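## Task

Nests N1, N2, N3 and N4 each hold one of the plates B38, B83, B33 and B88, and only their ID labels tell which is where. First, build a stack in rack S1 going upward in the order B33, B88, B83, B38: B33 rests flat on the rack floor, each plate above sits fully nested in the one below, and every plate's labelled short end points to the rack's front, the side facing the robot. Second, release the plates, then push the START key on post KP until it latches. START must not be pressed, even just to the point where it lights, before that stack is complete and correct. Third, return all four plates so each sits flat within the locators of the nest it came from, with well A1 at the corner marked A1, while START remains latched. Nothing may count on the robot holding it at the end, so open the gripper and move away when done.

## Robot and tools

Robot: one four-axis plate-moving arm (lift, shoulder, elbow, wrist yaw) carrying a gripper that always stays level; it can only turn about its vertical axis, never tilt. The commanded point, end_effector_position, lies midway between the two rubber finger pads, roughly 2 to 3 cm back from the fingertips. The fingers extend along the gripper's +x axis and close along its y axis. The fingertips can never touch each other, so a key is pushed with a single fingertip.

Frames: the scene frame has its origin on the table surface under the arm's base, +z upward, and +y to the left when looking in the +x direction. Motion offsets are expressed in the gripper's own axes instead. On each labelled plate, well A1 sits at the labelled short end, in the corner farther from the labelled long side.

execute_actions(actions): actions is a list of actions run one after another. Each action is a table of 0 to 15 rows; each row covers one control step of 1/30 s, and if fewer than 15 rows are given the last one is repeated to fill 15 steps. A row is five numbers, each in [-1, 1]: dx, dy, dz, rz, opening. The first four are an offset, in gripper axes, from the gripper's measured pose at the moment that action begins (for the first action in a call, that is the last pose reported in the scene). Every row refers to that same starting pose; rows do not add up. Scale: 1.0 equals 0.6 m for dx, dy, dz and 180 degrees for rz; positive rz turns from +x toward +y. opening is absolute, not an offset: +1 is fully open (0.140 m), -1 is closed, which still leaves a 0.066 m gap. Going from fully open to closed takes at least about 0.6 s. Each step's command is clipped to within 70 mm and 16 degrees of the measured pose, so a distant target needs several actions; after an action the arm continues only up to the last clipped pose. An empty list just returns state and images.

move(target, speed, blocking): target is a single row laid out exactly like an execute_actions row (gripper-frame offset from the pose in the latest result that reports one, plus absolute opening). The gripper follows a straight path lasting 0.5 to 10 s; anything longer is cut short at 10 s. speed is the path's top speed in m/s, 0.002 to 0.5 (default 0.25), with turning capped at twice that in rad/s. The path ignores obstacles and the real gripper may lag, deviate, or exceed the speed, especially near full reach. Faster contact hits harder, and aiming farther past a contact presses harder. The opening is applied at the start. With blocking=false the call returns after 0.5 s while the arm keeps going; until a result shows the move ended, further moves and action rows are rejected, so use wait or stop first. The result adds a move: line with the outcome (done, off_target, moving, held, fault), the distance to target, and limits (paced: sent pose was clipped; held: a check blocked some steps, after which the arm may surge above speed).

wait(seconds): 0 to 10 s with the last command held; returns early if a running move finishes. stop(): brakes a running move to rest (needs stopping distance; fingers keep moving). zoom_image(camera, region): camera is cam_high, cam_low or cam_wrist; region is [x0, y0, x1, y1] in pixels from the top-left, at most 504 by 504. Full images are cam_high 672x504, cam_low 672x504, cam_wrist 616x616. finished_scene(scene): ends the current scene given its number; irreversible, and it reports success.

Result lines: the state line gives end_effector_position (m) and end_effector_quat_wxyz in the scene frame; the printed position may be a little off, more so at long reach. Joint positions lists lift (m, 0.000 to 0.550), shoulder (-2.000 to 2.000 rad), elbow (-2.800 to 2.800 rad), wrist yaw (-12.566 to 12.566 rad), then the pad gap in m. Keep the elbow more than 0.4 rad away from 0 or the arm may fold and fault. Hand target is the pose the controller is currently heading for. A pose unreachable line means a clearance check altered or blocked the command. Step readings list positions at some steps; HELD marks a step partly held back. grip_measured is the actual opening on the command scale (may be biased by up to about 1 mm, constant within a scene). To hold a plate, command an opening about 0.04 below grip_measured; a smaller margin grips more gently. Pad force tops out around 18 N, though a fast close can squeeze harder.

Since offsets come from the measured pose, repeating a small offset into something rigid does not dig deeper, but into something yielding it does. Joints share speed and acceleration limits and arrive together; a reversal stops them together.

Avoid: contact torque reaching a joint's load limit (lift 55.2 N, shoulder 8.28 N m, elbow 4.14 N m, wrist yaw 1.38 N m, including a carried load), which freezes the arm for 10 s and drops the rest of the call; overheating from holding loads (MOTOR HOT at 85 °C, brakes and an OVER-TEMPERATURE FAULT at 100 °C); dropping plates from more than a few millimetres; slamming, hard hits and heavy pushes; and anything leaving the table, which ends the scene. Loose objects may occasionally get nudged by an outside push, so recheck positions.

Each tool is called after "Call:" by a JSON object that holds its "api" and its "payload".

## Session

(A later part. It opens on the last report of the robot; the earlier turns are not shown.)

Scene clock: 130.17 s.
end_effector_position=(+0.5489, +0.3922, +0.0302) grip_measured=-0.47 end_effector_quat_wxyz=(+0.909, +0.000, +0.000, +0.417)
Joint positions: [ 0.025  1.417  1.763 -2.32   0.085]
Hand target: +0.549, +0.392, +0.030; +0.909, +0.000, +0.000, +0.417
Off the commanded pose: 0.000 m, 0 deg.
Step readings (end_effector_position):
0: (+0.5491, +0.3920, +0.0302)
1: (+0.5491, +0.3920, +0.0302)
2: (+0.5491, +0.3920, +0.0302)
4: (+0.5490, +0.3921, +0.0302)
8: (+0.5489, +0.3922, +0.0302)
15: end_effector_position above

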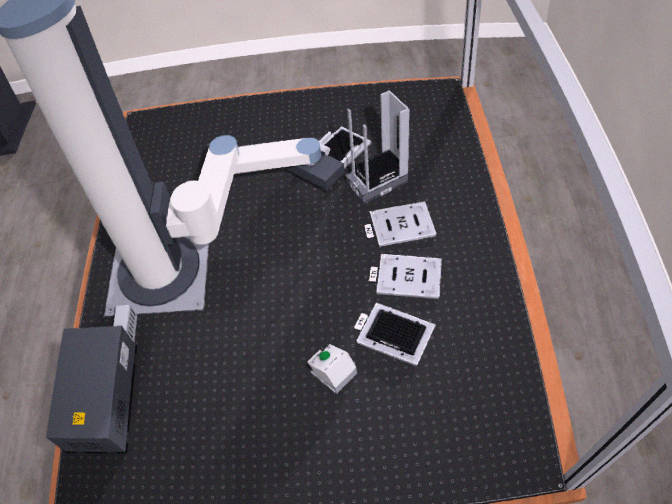

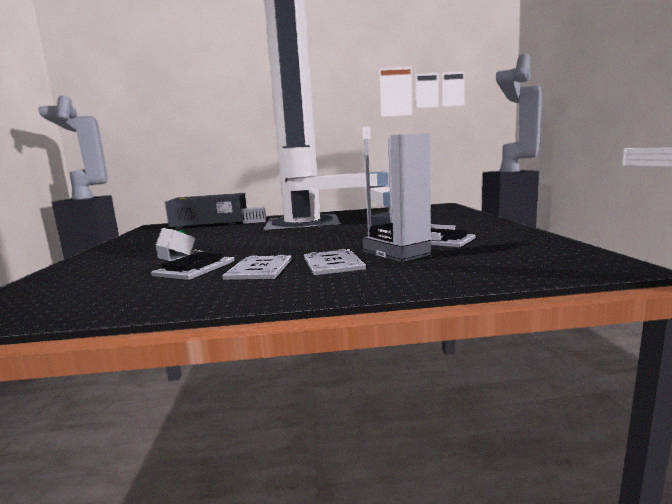

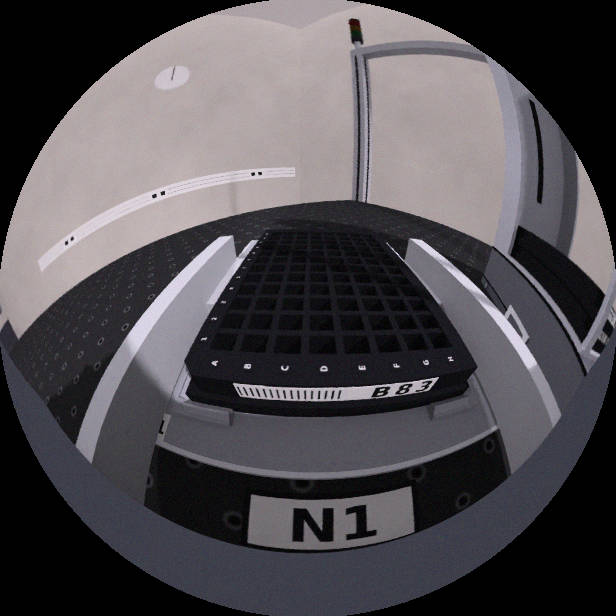

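Call:
{"api": "move", "payload": {"target": [0,0,-0.346,0,-0.53]}}

Call:
{"api": "move", "payload": {"target": [0,0,-0.015,0,-0.53], "speed": 0.015}}

Call:
{"api": "move", "payload": {"target": [0,0,0,0,0.1]}}

Call:
{"api": "move", "payload": {"target": [-0.3,0,0,0,0.1]}}

Call:
{"api": "move", "payload": {"target": [-0.1275,-0.744,-0.05,-0.315,0.1], "speed": 0.35}}

Scene clock: 142.80 s.
end_effector_position=(+0.6573, +0.2465, +0.0955) grip_measured=-0.47 end_effector_quat_wxyz=(+0.970, +0.000, +0.000, +0.243)
Joint positions: [ 0.09   1.093  1.761 -2.362  0.085]
Hand target: +0.657, +0.247, +0.096; +0.970, +0.000, +0.000, +0.243
Off the commanded pose: 0.000 m, 0 deg.
move: done

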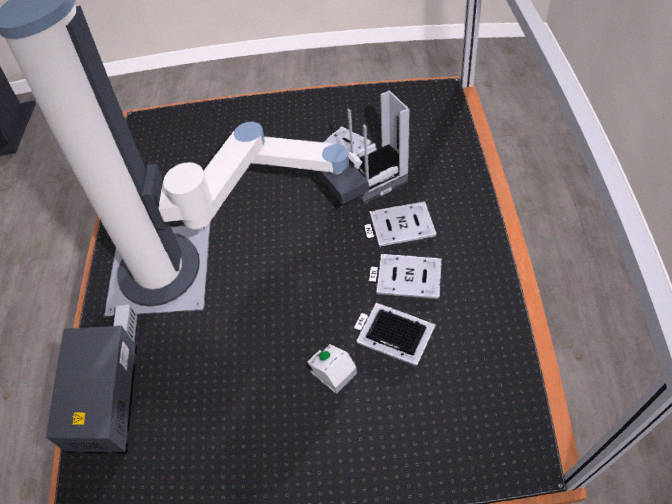

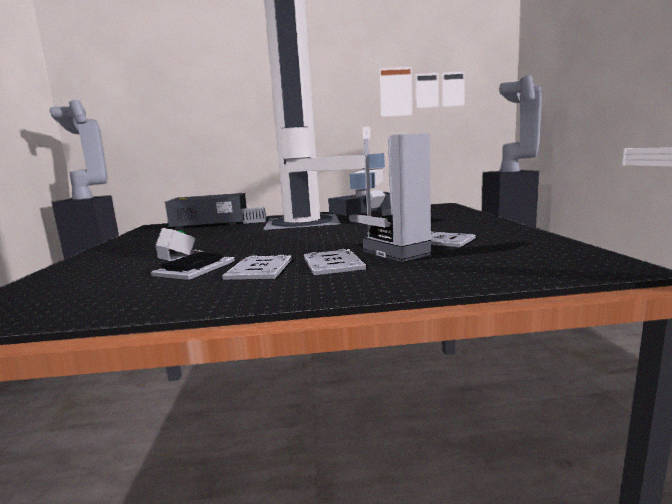

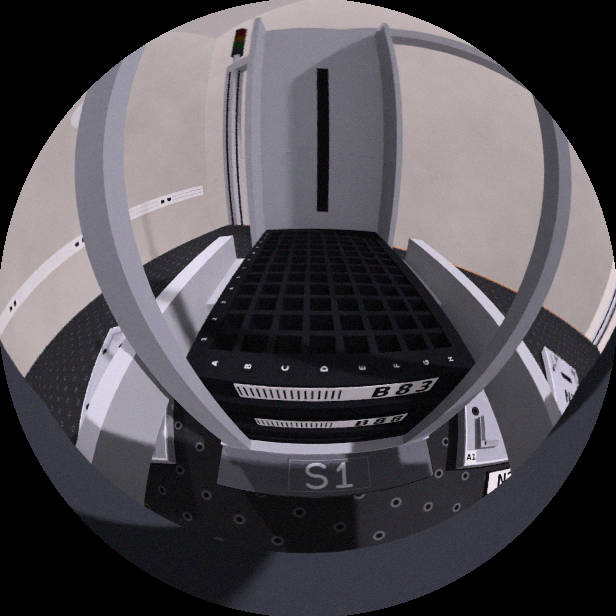

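Scene clock: 143.63 s.
end_effector_position=(+0.6573, +0.2465, +0.0864) grip_measured=-0.47 end_effector_quat_wxyz=(+0.970, +0.000, +0.000, +0.243)
Joint positions: [ 0.081  1.093  1.761 -2.362  0.085]
Hand target: +0.657, +0.247, +0.086; +0.970, +0.000, +0.000, +0.243
Off the commanded pose: 0.000 m, 0 deg.
move: done

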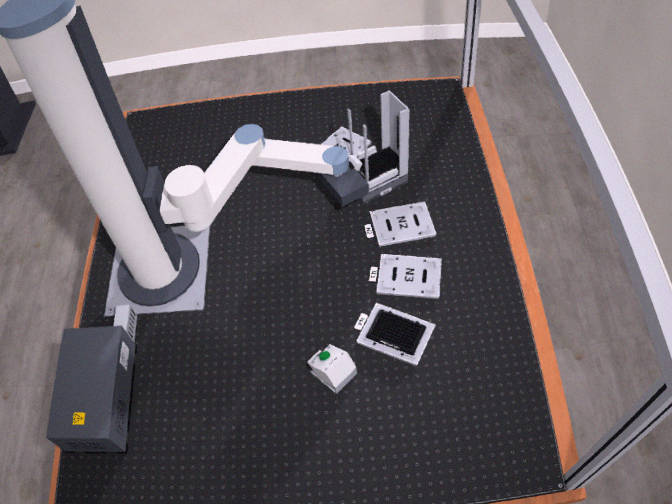

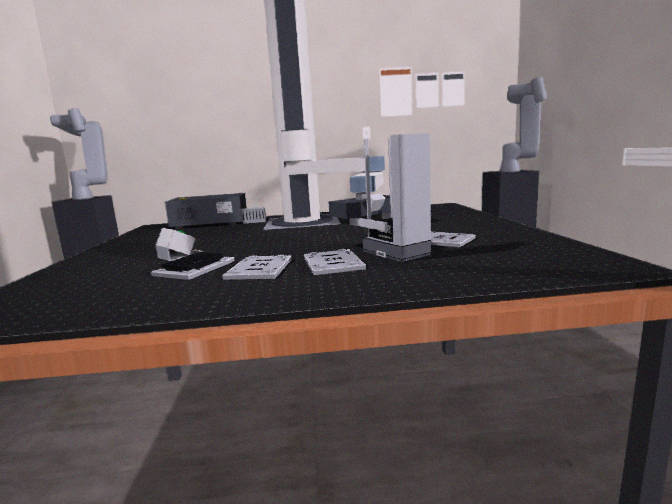

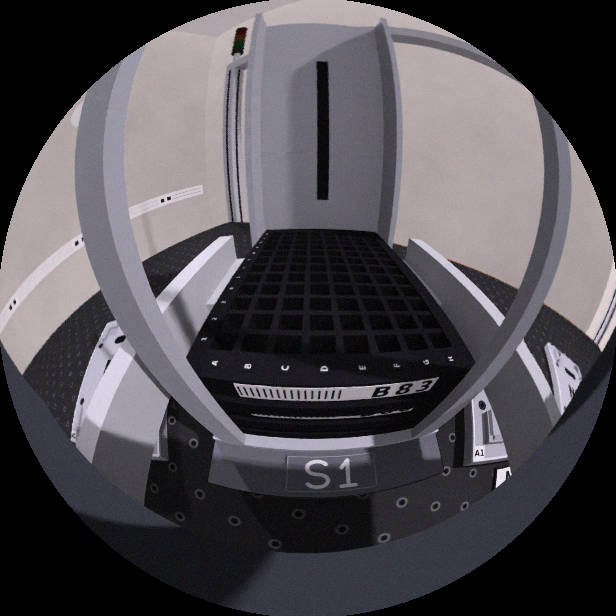

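Scene clock: 144.13 s.
end_effector_position=(+0.6573, +0.2465, +0.0864) grip_measured=+0.10 end_effector_quat_wxyz=(+0.970, +0.000, +0.000, +0.243)
Joint positions: [ 0.081  1.093  1.761 -2.362  0.107]
Hand target: +0.657, +0.247, +0.086; +0.970, +0.000, +0.000, +0.243
Off the commanded pose: 0.000 m, 0 deg.
move: done

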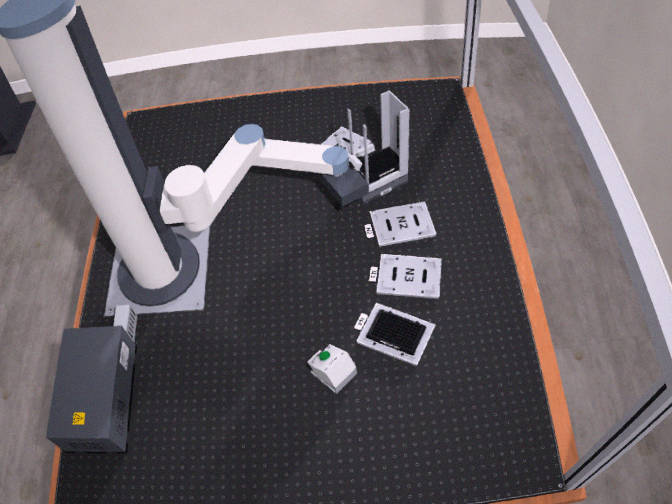

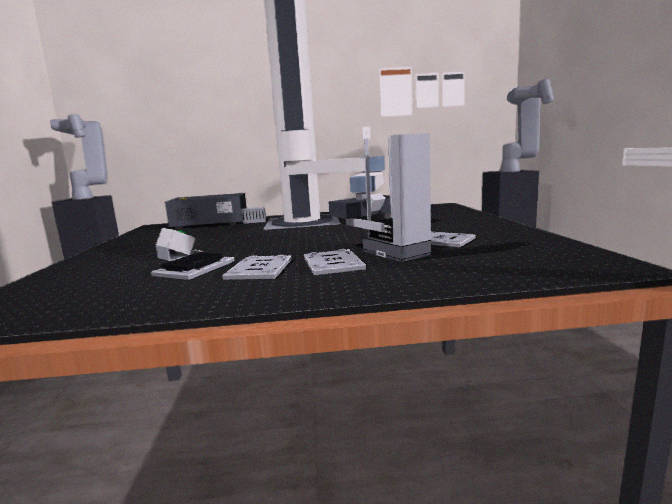

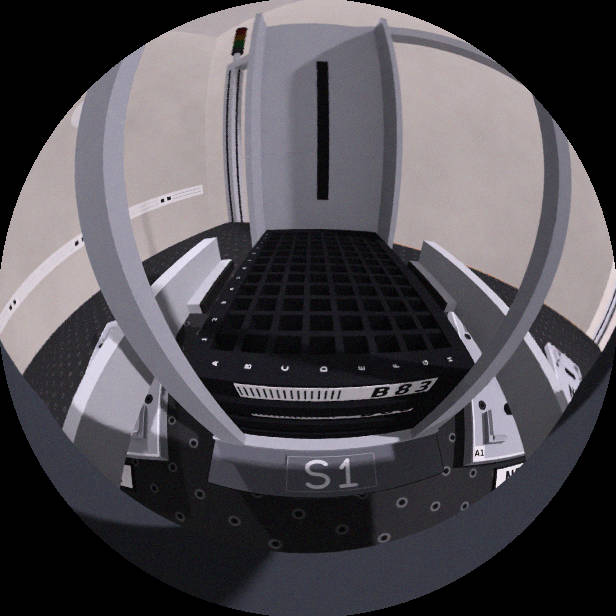

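Scene clock: 145.23 s.
end_effector_position=(+0.4986, +0.1616, +0.0864) grip_measured=+0.10 end_effector_quat_wxyz=(+0.970, +0.000, +0.000, +0.243)
Joint positions: [ 0.081  1.418  0.868 -1.795  0.107]
Hand target: +0.499, +0.162, +0.086; +0.970, +0.000, +0.000, +0.243
Off the commanded pose: 0.000 m, 0 deg.
move: done

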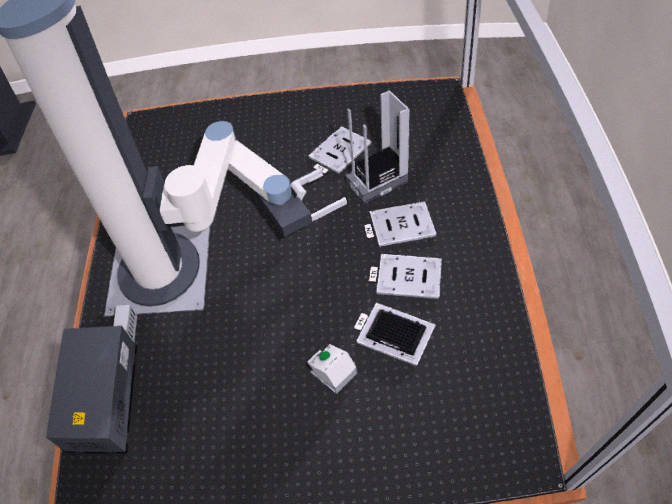

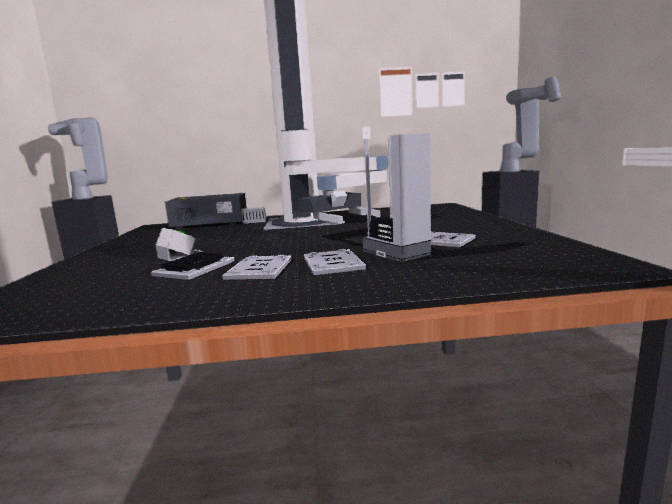

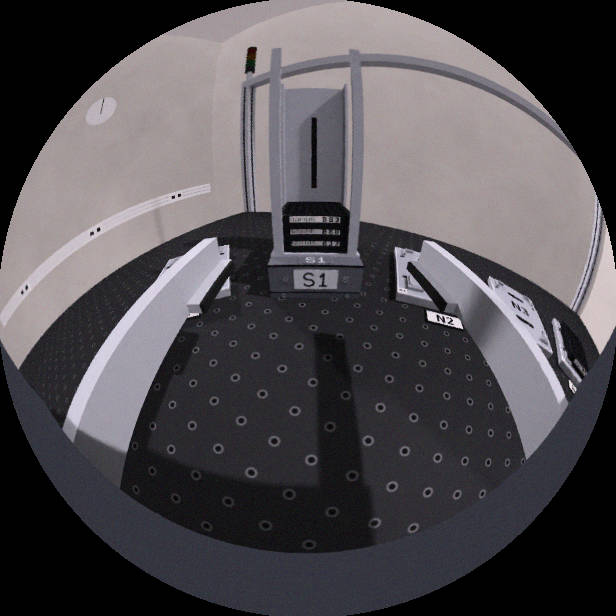

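Scene clock: 147.17 s.
end_effector_position=(+0.6415, -0.2682, +0.0564) grip_measured=+0.10 end_effector_quat_wxyz=(+0.969, +0.000, +0.000, -0.247)
Joint positions: [ 0.051  0.106  1.739 -2.344  0.107]
Hand target: +0.642, -0.268, +0.056; +0.969, +0.000, +0.000, -0.247
Off the commanded pose: 0.000 m, 0 deg.
move: done

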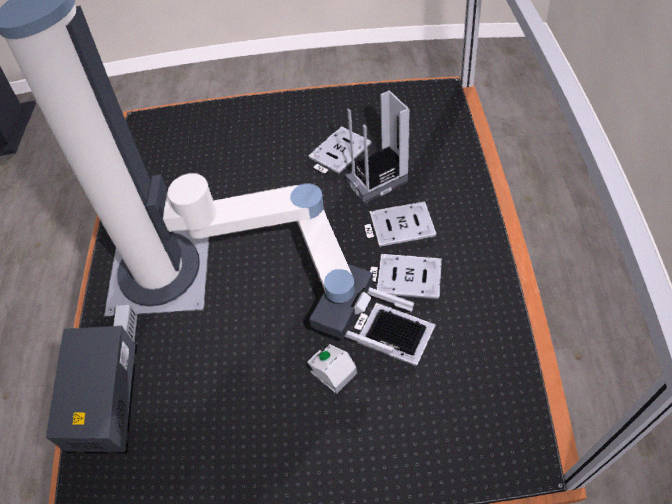

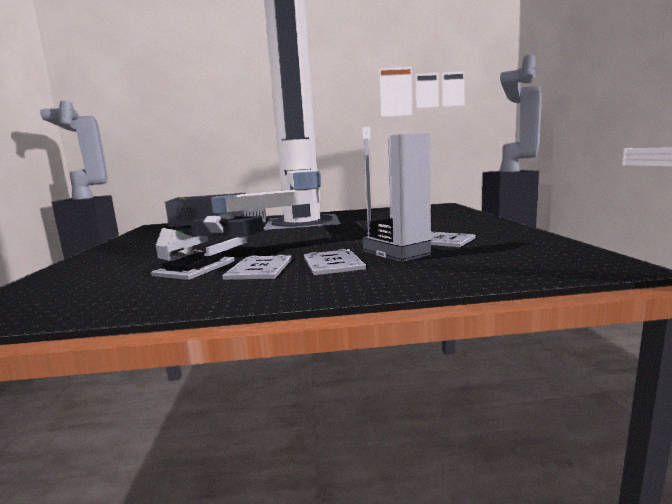

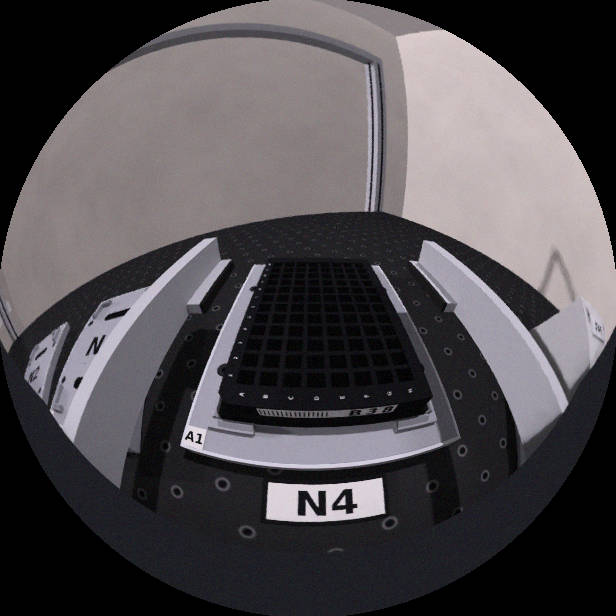

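Call:
{"api": "move", "payload": {"target": [0.008,0.002,-0.0437,0.004,0.1], "speed": 0.05}}

Scene clock: 149.57 s.
end_effector_position=(+0.6463, -0.2694, +0.0302) grip_measured=+0.10 end_effector_quat_wxyz=(+0.971, +0.000, +0.000, -0.240)
Joint positions: [ 0.025  0.093  1.769 -2.346  0.107]
Hand target: +0.646, -0.269, +0.030; +0.971, +0.000, +0.000, -0.240
Off the commanded pose: 0.000 m, 0 deg.
move: done

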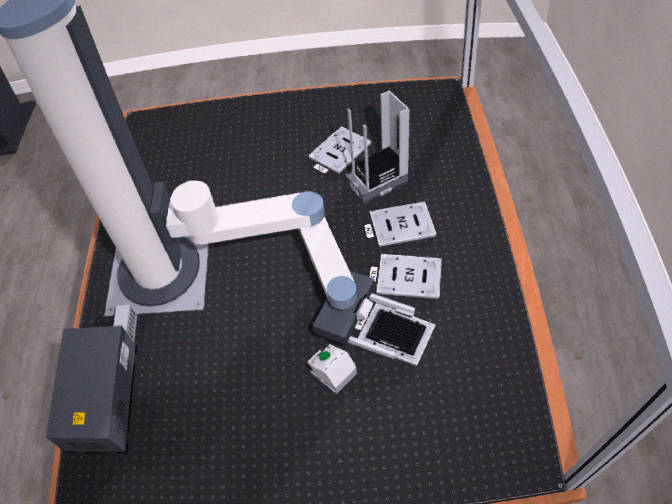

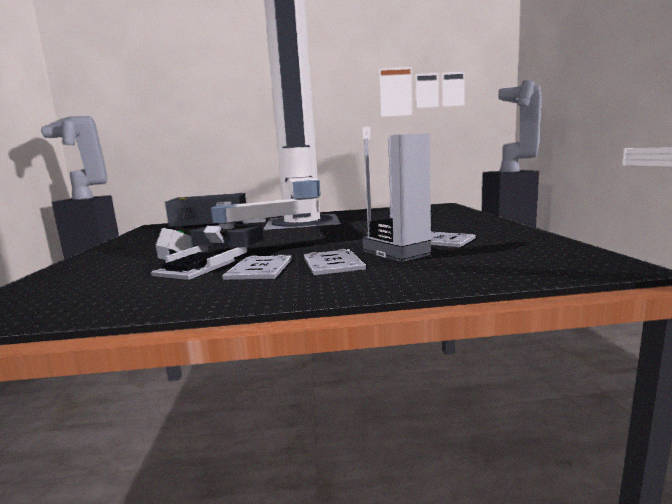

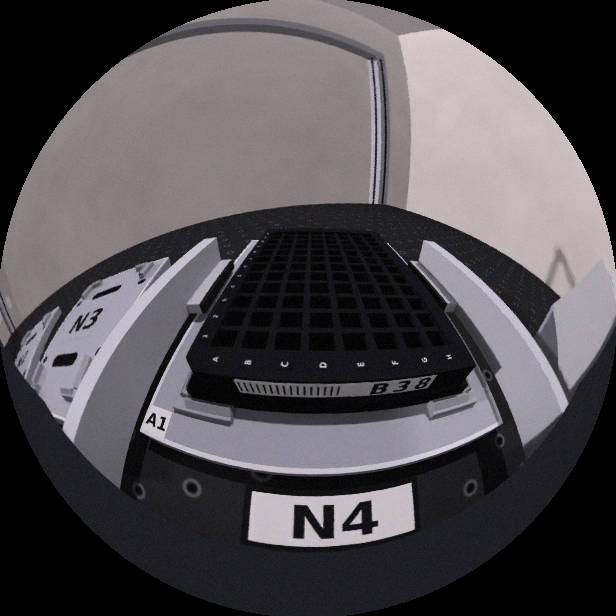

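Call:
{"api": "execute_actions", "payload": {"actions": [[[0.0015,0,0,0,-0.38]],[[0,0,0,0,-0.42],[0,0,0,0,-0.44],[0,0,0,0,-0.46],[0,0,0,0,-0.48],[0,0,0,0,-0.5],[0,0,0,0,-0.53]]]}}

Call:
{"api": "move", "payload": {"target": [0,0,0.485,0,-0.53], "speed": 0.35}}

Call:
{"api": "move", "payload": {"target": [-0.3862,0.7692,0,0.3108,-0.53], "speed": 0.3}}

Scene clock: 156.70 s.
end_effector_position=(+0.6471, -0.2698, +0.0302) grip_measured=-0.47 end_effector_quat_wxyz=(+0.971, +0.000, +0.000, -0.240)
Joint positions: [ 0.025  0.09   1.774 -2.35   0.086]
Hand target: +0.647, -0.270, +0.030; +0.971, +0.000, +0.000, -0.240
Off the commanded pose: 0.000 m, 0 deg.
Step readings (end_effector_position; steps 1 to 15: 1st action; 16 to 30: 2nd action):
0: (+0.6463, -0.2694, +0.0302)
1: (+0.6464, -0.2694, +0.0302)
2: (+0.6471, -0.2697, +0.0302)
4: (+0.6472, -0.2697, +0.0302)
8: (+0.6472, -0.2697, +0.0302)
15: (+0.6472, -0.2697, +0.0302)
16: (+0.6472, -0.2697, +0.0302)
17: (+0.6472, -0.2697, +0.0302)
19: (+0.6472, -0.2698, +0.0302)
23: (+0.6471, -0.2698, +0.0302)
30: end_effector_position above

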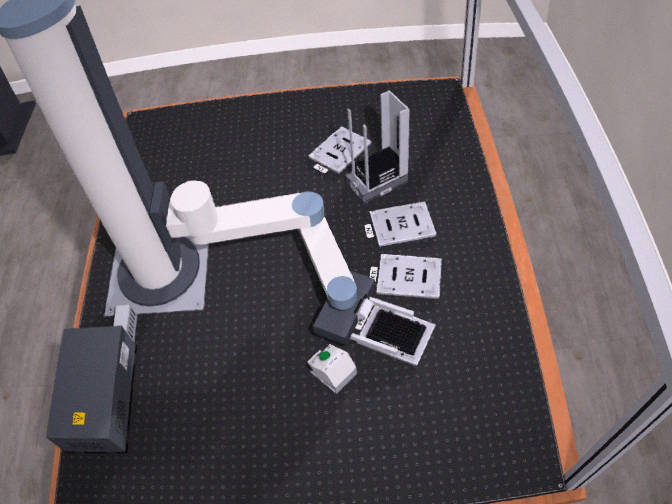

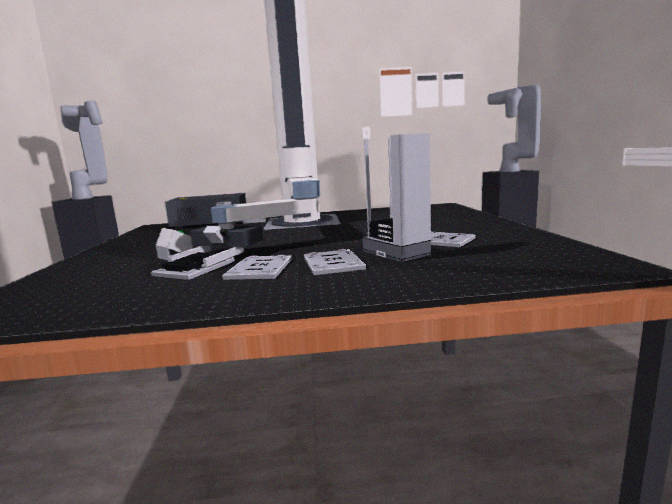

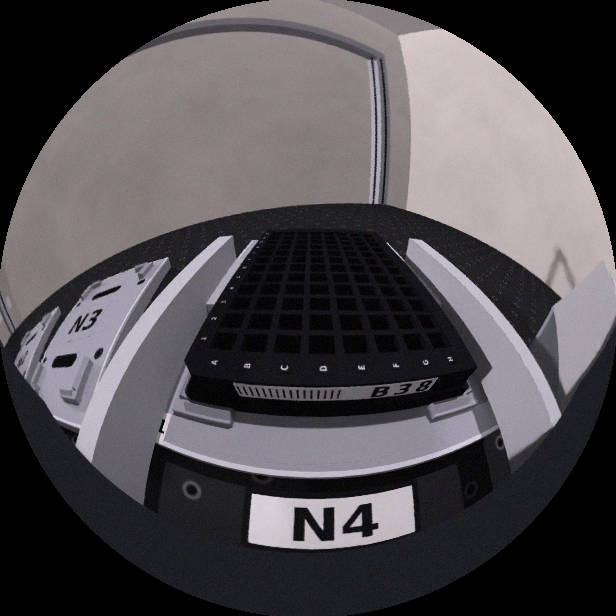

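Scene clock: 158.03 s.
end_effector_position=(+0.6471, -0.2698, +0.3212) grip_measured=-0.47 end_effector_quat_wxyz=(+0.971, +0.000, +0.000, -0.240)
Joint positions: [ 0.316  0.09   1.774 -2.35   0.086]
Hand target: +0.647, -0.270, +0.321; +0.971, +0.000, +0.000, -0.240
Off the commanded pose: 0.000 m, 0 deg.
move: done

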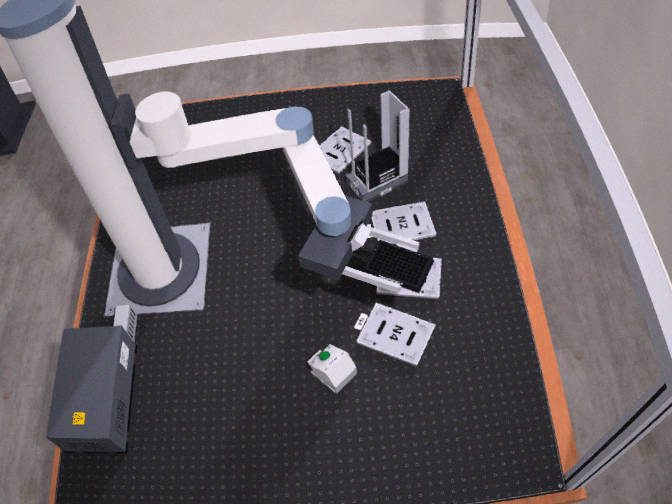

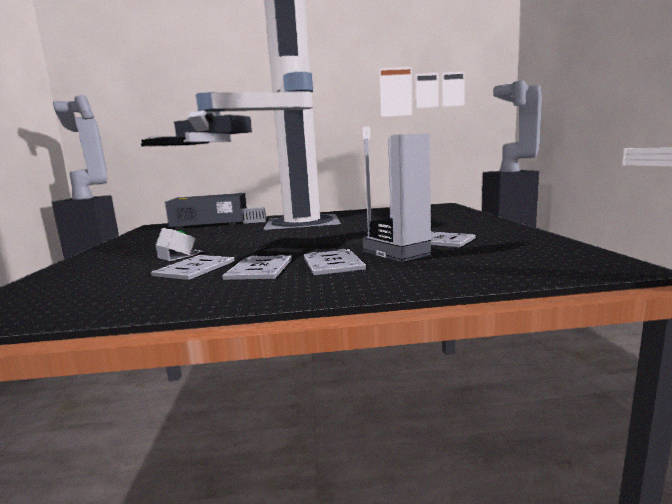

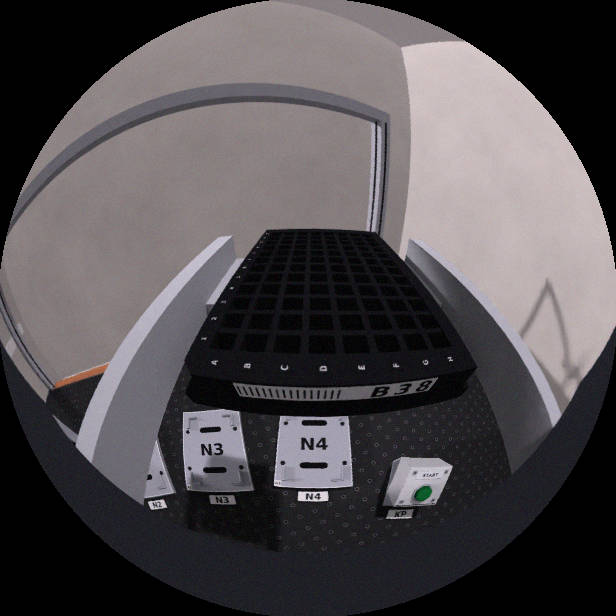

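Scene clock: 160.13 s.
end_effector_position=(+0.6577, +0.2467, +0.3212) grip_measured=-0.47 end_effector_quat_wxyz=(+0.970, +0.000, +0.000, +0.243)
Joint positions: [ 0.316  1.092  1.763 -2.364  0.086]
Hand target: +0.658, +0.247, +0.321; +0.970, +0.000, +0.000, +0.243
Off the commanded pose: 0.000 m, 0 deg.
move: done

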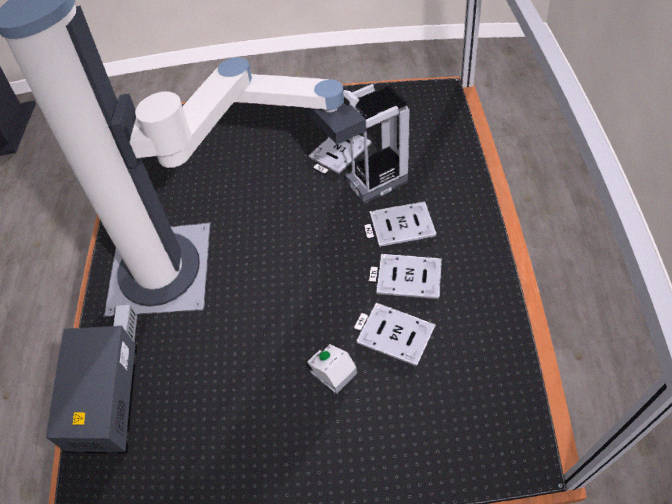

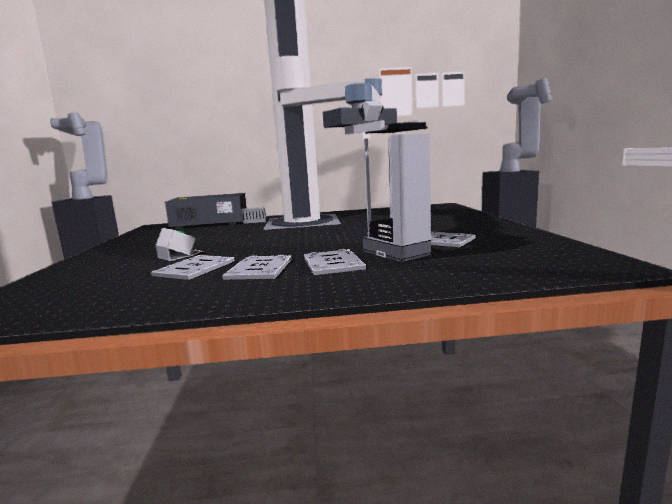

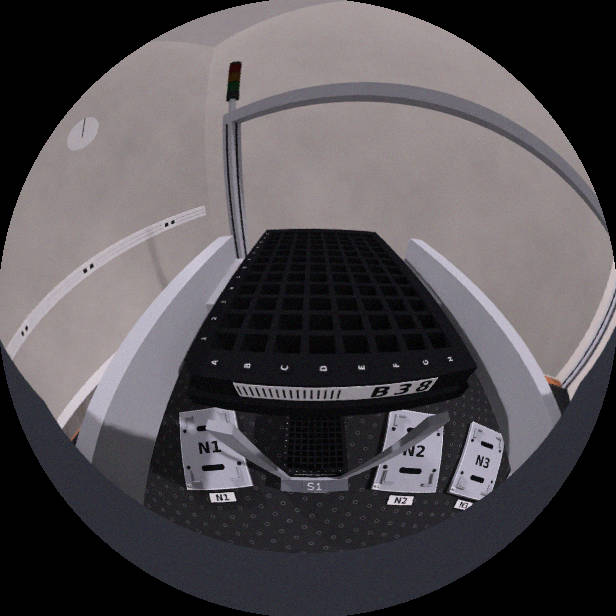

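Call:
{"api": "move", "payload": {"target": [-0.0009,0,-0.03,0,-0.53], "speed": 0.015}}

Scene clock: 162.90 s.
end_effector_position=(+0.6572, +0.2466, +0.3031) grip_measured=-0.47 end_effector_quat_wxyz=(+0.970, +0.000, +0.000, +0.244)
Joint positions: [ 0.298  1.093  1.761 -2.362  0.086]
Hand target: +0.657, +0.246, +0.303; +0.970, +0.000, +0.000, +0.243
Off the commanded pose: 0.000 m, 0 deg.
move: done

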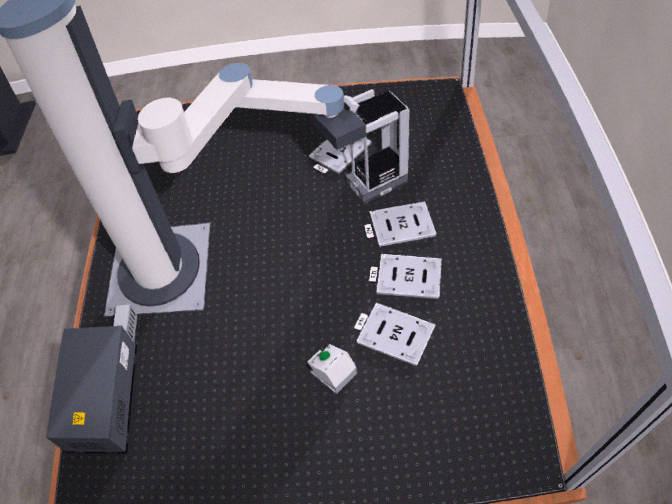

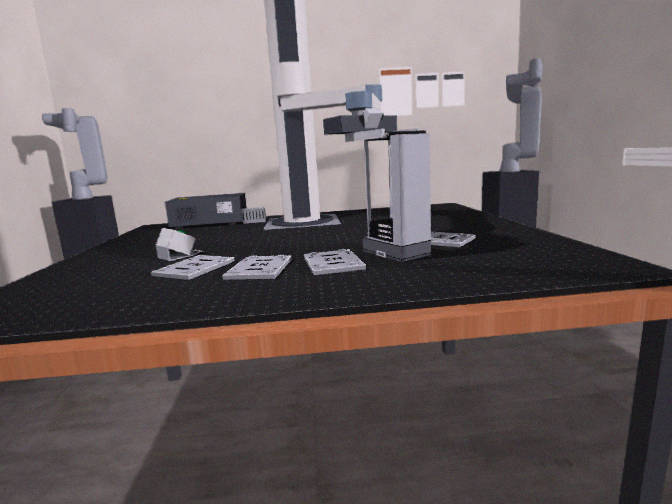

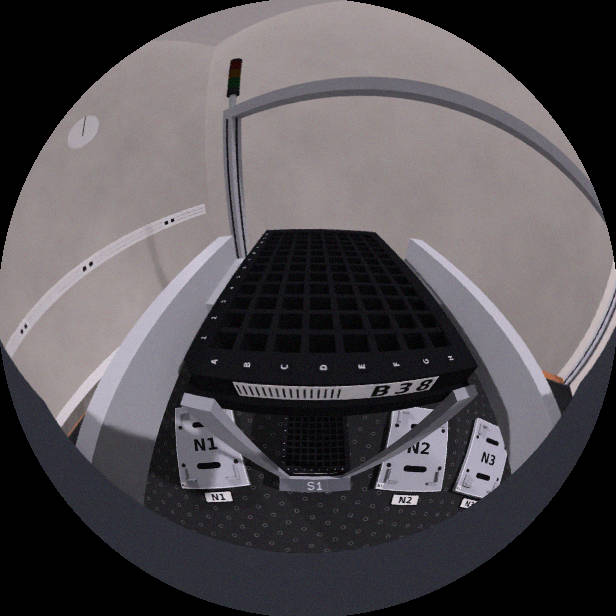

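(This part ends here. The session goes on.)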